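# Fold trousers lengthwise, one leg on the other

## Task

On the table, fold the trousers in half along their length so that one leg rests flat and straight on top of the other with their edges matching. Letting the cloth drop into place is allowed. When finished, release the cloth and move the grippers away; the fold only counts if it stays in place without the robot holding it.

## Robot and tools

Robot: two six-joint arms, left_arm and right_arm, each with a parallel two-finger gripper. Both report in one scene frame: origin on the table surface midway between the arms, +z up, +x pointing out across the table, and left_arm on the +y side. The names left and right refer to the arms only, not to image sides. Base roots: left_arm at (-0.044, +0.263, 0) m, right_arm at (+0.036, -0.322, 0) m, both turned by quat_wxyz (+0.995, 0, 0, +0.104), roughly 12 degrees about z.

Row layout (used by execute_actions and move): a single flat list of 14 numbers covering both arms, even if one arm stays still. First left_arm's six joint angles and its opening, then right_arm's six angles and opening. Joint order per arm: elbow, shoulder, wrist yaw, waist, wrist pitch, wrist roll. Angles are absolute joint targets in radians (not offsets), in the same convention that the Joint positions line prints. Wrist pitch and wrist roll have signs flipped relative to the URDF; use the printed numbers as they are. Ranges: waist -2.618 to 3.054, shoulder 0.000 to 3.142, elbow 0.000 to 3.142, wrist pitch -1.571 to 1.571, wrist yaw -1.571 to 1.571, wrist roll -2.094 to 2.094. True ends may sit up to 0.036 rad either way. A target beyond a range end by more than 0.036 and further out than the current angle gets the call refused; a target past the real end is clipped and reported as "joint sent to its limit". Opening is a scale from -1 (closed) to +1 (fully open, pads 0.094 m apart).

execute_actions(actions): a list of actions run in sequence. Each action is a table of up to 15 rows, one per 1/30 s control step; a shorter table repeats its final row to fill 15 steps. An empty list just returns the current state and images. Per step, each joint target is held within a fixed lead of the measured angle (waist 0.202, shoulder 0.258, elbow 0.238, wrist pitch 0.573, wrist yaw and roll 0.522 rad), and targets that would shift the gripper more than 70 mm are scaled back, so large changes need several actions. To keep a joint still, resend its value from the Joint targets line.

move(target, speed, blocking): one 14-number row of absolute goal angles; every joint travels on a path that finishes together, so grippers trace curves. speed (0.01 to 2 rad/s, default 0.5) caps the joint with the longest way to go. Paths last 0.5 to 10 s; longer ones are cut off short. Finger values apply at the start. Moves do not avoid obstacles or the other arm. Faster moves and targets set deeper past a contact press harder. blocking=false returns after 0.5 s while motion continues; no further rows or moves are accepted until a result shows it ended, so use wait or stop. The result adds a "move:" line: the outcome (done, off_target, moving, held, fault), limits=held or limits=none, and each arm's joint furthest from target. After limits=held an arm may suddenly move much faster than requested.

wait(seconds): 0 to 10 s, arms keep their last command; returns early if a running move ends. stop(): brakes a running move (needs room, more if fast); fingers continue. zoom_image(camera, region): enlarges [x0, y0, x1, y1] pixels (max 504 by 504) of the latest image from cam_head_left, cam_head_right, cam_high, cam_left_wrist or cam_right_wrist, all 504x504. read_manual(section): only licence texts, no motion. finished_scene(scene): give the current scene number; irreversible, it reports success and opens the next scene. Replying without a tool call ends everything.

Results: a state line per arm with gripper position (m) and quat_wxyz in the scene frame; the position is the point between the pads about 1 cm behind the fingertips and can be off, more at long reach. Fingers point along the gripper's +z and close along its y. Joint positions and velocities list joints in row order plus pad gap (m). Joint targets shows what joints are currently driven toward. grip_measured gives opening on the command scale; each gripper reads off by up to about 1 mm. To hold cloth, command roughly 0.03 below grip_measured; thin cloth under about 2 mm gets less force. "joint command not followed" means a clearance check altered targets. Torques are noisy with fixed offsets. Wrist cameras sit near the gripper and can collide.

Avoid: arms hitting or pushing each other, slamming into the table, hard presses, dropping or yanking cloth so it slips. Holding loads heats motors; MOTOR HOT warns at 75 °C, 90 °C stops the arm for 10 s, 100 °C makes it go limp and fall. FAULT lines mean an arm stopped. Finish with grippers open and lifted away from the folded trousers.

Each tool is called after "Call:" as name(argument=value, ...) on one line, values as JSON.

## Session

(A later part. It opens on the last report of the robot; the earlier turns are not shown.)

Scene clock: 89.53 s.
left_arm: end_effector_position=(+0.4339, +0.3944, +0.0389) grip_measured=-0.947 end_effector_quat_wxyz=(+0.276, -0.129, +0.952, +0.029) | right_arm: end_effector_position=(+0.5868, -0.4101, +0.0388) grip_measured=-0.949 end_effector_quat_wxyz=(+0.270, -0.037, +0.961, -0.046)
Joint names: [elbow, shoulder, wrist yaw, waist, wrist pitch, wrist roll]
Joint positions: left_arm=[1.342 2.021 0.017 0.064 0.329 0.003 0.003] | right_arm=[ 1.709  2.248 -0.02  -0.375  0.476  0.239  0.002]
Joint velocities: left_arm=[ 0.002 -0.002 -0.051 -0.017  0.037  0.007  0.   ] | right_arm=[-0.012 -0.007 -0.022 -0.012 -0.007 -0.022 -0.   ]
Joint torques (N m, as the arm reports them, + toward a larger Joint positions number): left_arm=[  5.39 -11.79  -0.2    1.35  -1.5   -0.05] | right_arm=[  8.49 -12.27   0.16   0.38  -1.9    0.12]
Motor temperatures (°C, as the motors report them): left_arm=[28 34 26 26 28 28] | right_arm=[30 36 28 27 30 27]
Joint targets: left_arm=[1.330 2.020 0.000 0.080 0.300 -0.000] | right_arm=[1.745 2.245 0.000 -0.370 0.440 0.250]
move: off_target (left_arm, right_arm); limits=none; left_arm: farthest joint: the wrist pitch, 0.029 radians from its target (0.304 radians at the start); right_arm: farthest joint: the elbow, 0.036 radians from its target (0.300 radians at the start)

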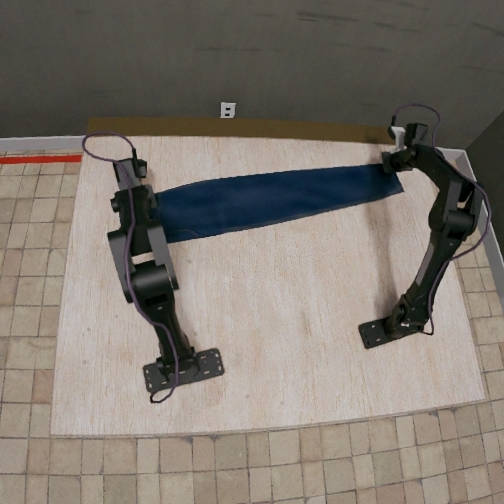

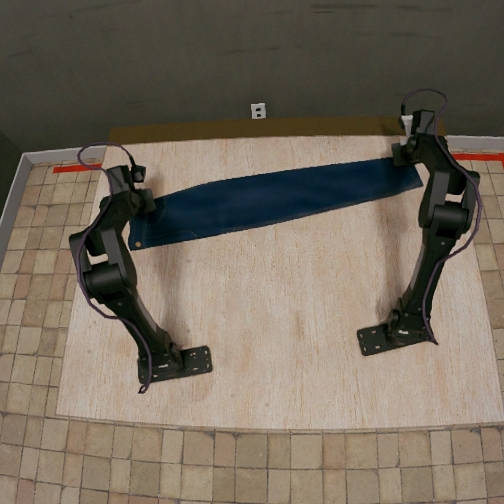

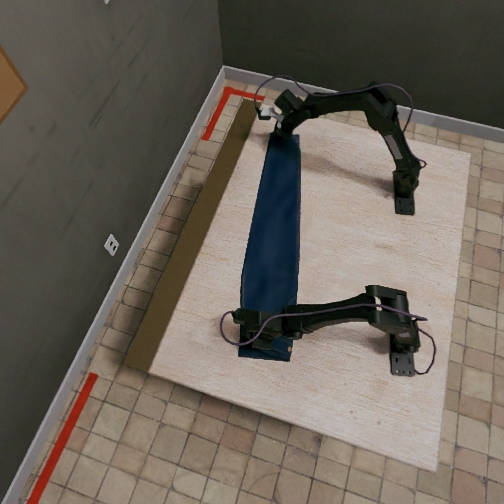

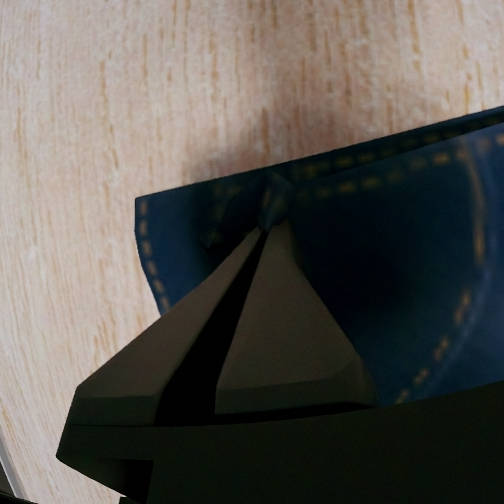

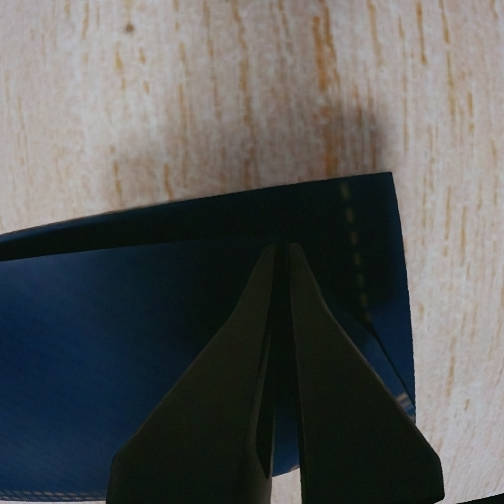

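Nearly aligned. I'll nudge both grippers forward slightly, then release.

Call:
move(target=[1.34,2.05,0,0.08,0.265,0,-1,1.745,2.275,0,-0.36,0.37,0.25,-1], speed=0.15)

Call:
execute_actions(actions=[[[1.34,2.05,0,0.07,0.265,0,0.4,1.745,2.275,0,-0.37,0.37,0.25,0.4]],[[1.34,1.95,0,0.07,0.265,0,0.4,1.745,2.18,0,-0.37,0.37,0.25,0.4]]])

Call:
move(target=[0.7,0.7,0,0.4,1.0,0,0.4,0.7,0.7,0,-0.7,1.0,0,0.4], speed=1.2)

Call:
zoom_image(camera="cam_high", region=[150,110,400,380])

Scene clock: 95.37 s.
left_arm: end_effector_position=(+0.4390, +0.3957, +0.0315) grip_measured=-0.947 end_effector_quat_wxyz=(+0.281, -0.129, +0.951, +0.029) | right_arm: end_effector_position=(+0.5998, -0.4074, +0.0359) grip_measured=-0.949 end_effector_quat_wxyz=(+0.292, -0.041, +0.954, -0.050)
Joint names: [elbow, shoulder, wrist yaw, waist, wrist pitch, wrist roll]
Joint positions: left_arm=[1.342 2.046 0.018 0.064 0.294 0.003 0.003] | right_arm=[ 1.709  2.271 -0.019 -0.366  0.408  0.239  0.002]
Joint velocities: left_arm=[ 0.012  0.007  0.037  0.007 -0.022  0.066 -0.001] | right_arm=[ 0.007  0.002 -0.066  0.002  0.066 -0.022 -0.   ]
Joint torques (N m, as the arm reports them, + toward a larger Joint positions number): left_arm=[  6.02 -11.56  -0.22   1.35  -1.5   -0.05] | right_arm=[  8.51 -11.89   0.15   0.62  -1.97   0.11]
Motor temperatures (°C, as the motors report them): left_arm=[28 34 26 26 28 28] | right_arm=[31 36 28 27 30 27]
Joint targets: left_arm=[1.340 2.050 -0.000 0.080 0.265 0.000] | right_arm=[1.745 2.275 -0.000 -0.360 0.370 0.250]
move: off_target (left_arm, right_arm); limits=none; left_arm: farthest joint: the wrist pitch, 0.029 radians from its target (0.064 radians at the start); right_arm: farthest joint: the wrist pitch, 0.038 radians from its target (0.106 radians at the start)

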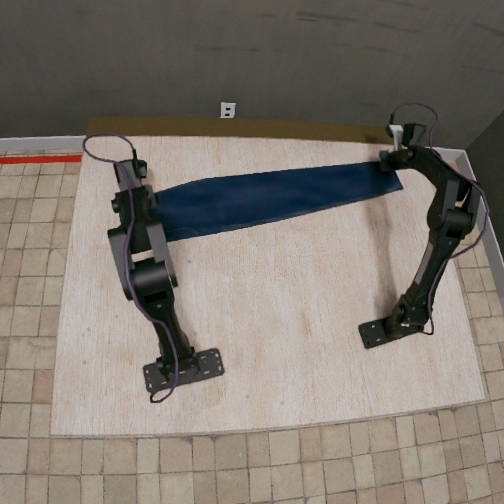

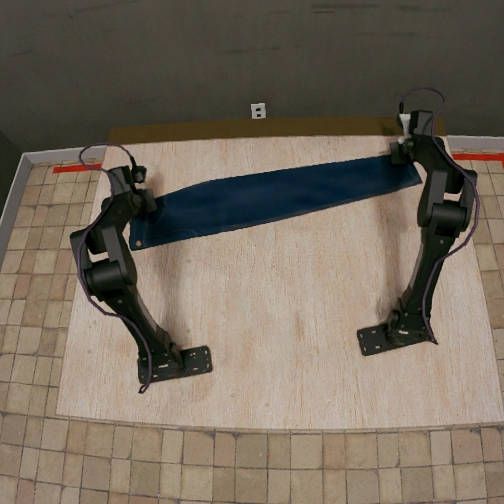

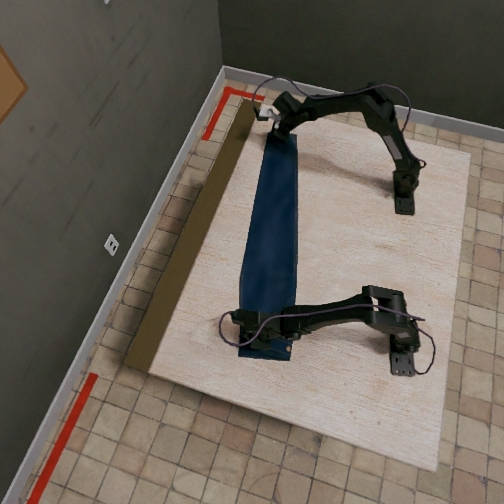

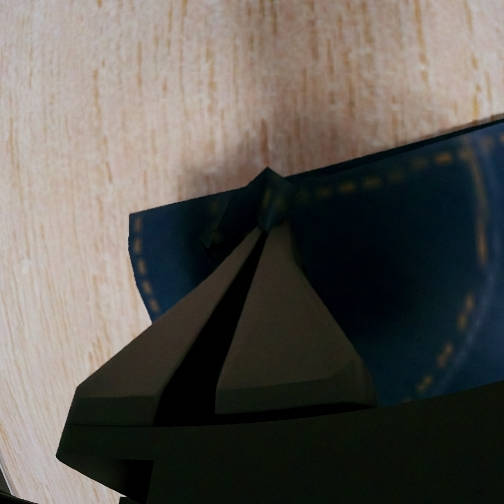

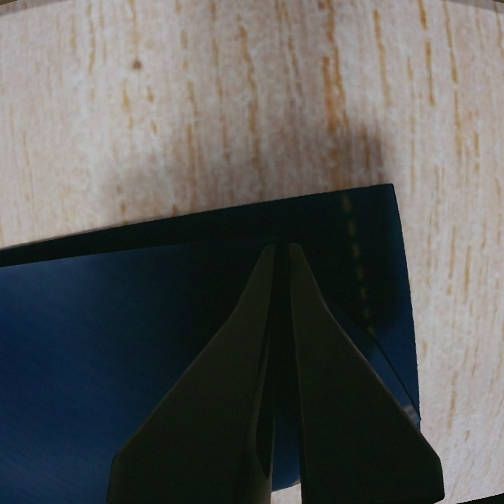

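Scene clock: 96.37 s.
left_arm: end_effector_position=(+0.4465, +0.3999, +0.0751) grip_measured=+0.398 end_effector_quat_wxyz=(+0.329, -0.128, +0.935, +0.041) | right_arm: end_effector_position=(+0.6109, -0.4117, +0.0828) grip_measured=+0.397 end_effector_quat_wxyz=(+0.339, -0.039, +0.938, -0.066)
Joint names: [elbow, shoulder, wrist yaw, waist, wrist pitch, wrist roll]
Joint positions: left_arm=[1.336 1.958 0.007 0.064 0.273 0.003 0.066] | right_arm=[ 1.72   2.2   -0.005 -0.366  0.384  0.24   0.066]
Joint velocities: left_arm=[ 0.012 -0.002  0.022 -0.017  0.007  0.051 -0.001] | right_arm=[-0.007 -0.007  0.051 -0.002 -0.022 -0.007  0.   ]
Joint torques (N m, as the arm reports them, + toward a larger Joint positions number): left_arm=[  6.61 -12.16  -0.08   0.52  -1.47  -0.05] | right_arm=[  7.98 -13.37   0.01  -0.36  -1.89   0.1 ]
Motor temperatures (°C, as the motors report them): left_arm=[28 34 26 26 28 28] | right_arm=[31 37 28 27 30 27]
Joint targets: left_arm=[1.340 1.950 -0.000 0.070 0.265 0.000] | right_arm=[1.745 2.180 -0.000 -0.370 0.370 0.250]

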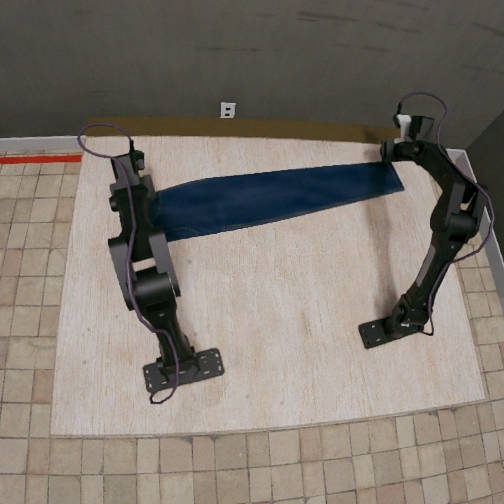

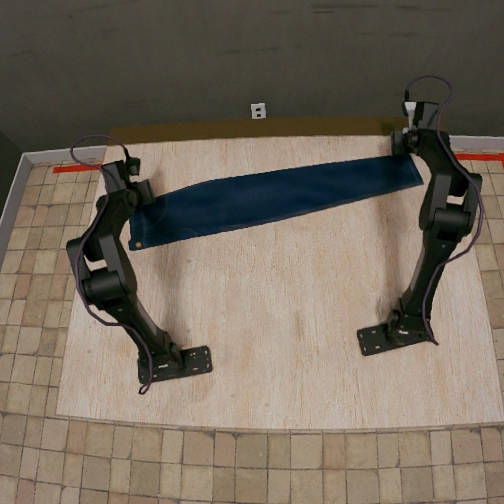

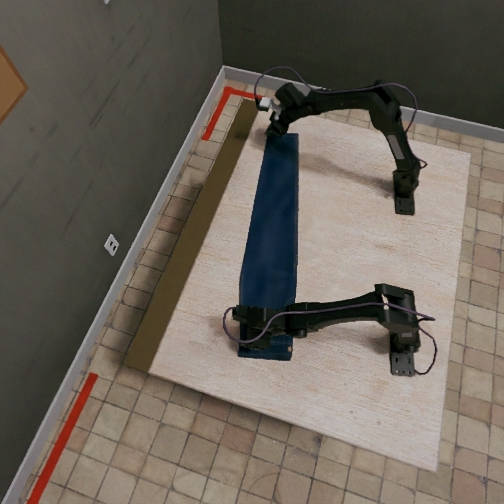

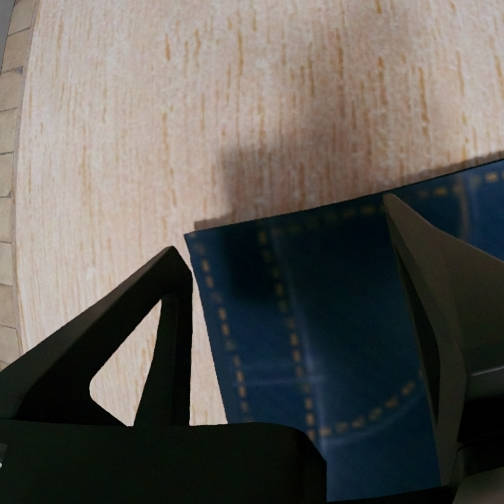

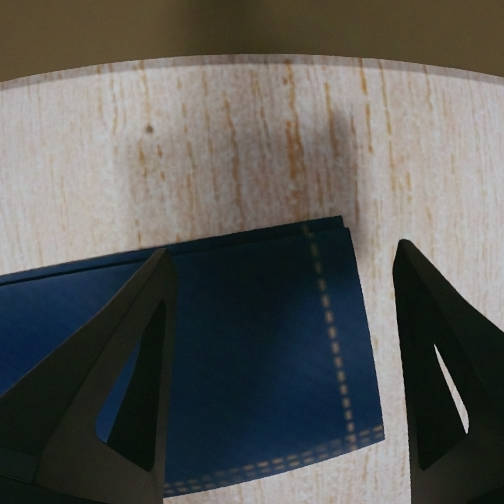

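Scene clock: 98.37 s.
left_arm: end_effector_position=(+0.1240, +0.3771, +0.1433) grip_measured=+0.398 end_effector_quat_wxyz=(+0.275, -0.282, +0.916, +0.081) | right_arm: end_effector_position=(+0.2159, -0.4134, +0.1405) grip_measured=+0.397 end_effector_quat_wxyz=(+0.273, +0.223, +0.933, -0.067)
Joint names: [elbow, shoulder, wrist yaw, waist, wrist pitch, wrist roll]
Joint positions: left_arm=[0.713 0.719 0.005 0.387 0.984 0.003 0.066] | right_arm=[ 0.709  0.722 -0.003 -0.689  0.988  0.011  0.066]
Joint velocities: left_arm=[-0.017  0.002 -0.022 -0.007 -0.037 -0.051 -0.001] | right_arm=[-0.007 -0.002 -0.066 -0.002 -0.007  0.007  0.   ]
Joint torques (N m, as the arm reports them, + toward a larger Joint positions number): left_arm=[ 5.5  -1.42 -0.06  1.08 -1.1  -0.04] | right_arm=[ 5.28 -1.2   0.   -1.06 -1.48 -0.12]
Motor temperatures (°C, as the motors report them): left_arm=[28 34 26 26 28 28] | right_arm=[30 36 28 27 30 27]
Joint targets: left_arm=[0.700 0.700 0.000 0.400 1.000 -0.000] | right_arm=[0.700 0.700 0.000 -0.700 1.000 0.000]
move: off_target (right_arm); limits=none; left_arm: farthest joint: the shoulder, 0.019 radians from its target (1.258 radians at the start); right_arm: farthest joint: the shoulder, 0.022 radians from its target (1.500 radians at the start)

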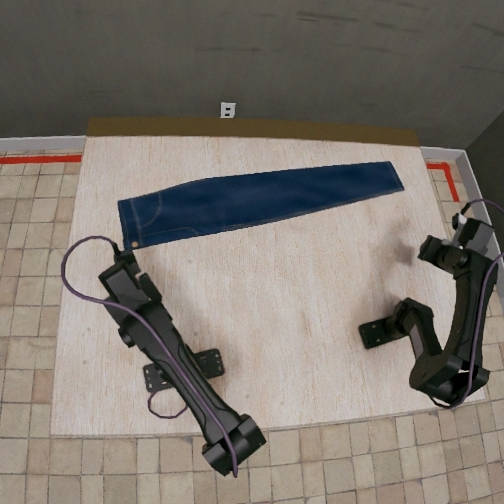

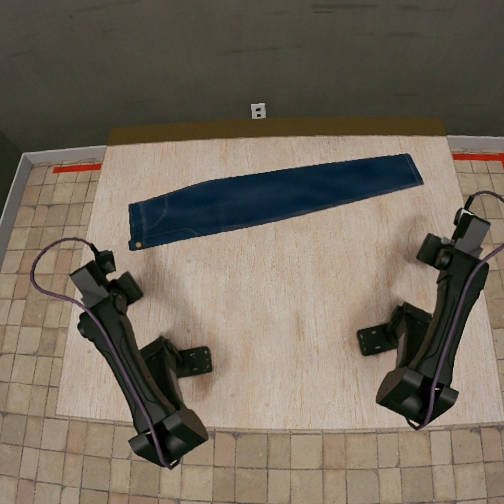

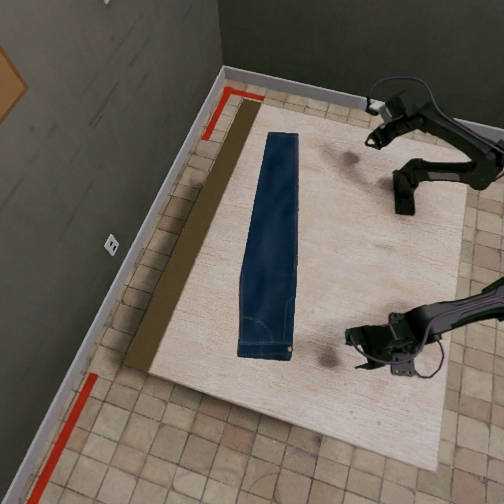

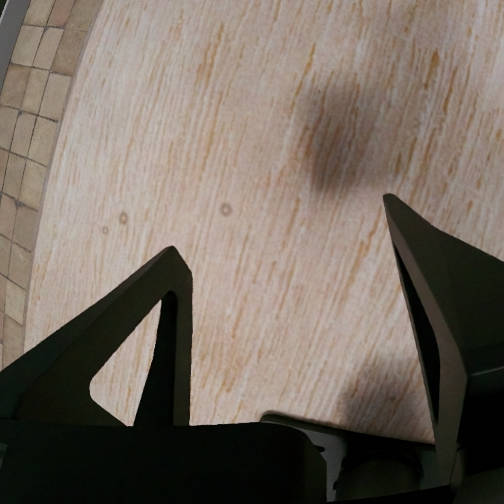

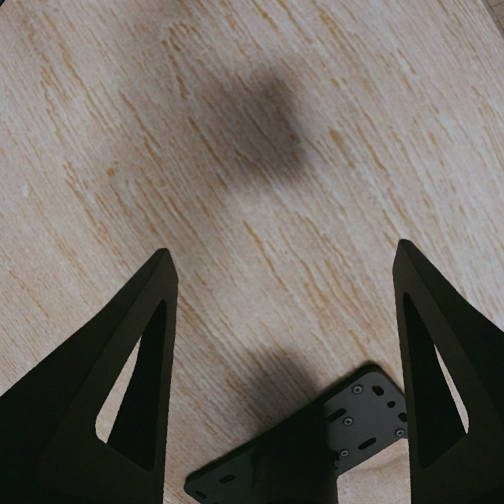

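Region (150, 110, 400, 380) of cam_high's 504x504 image, scaled by 1.867, with more detail than that image has; it fills the left 467 columns of this view, and the rest is white.

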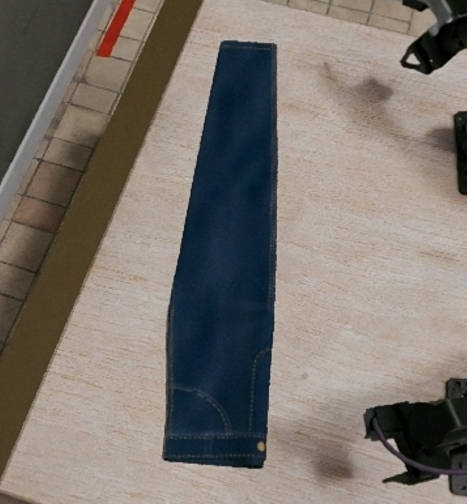

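Call:
finished_scene(scene=1)

The scene is finished: the task was done.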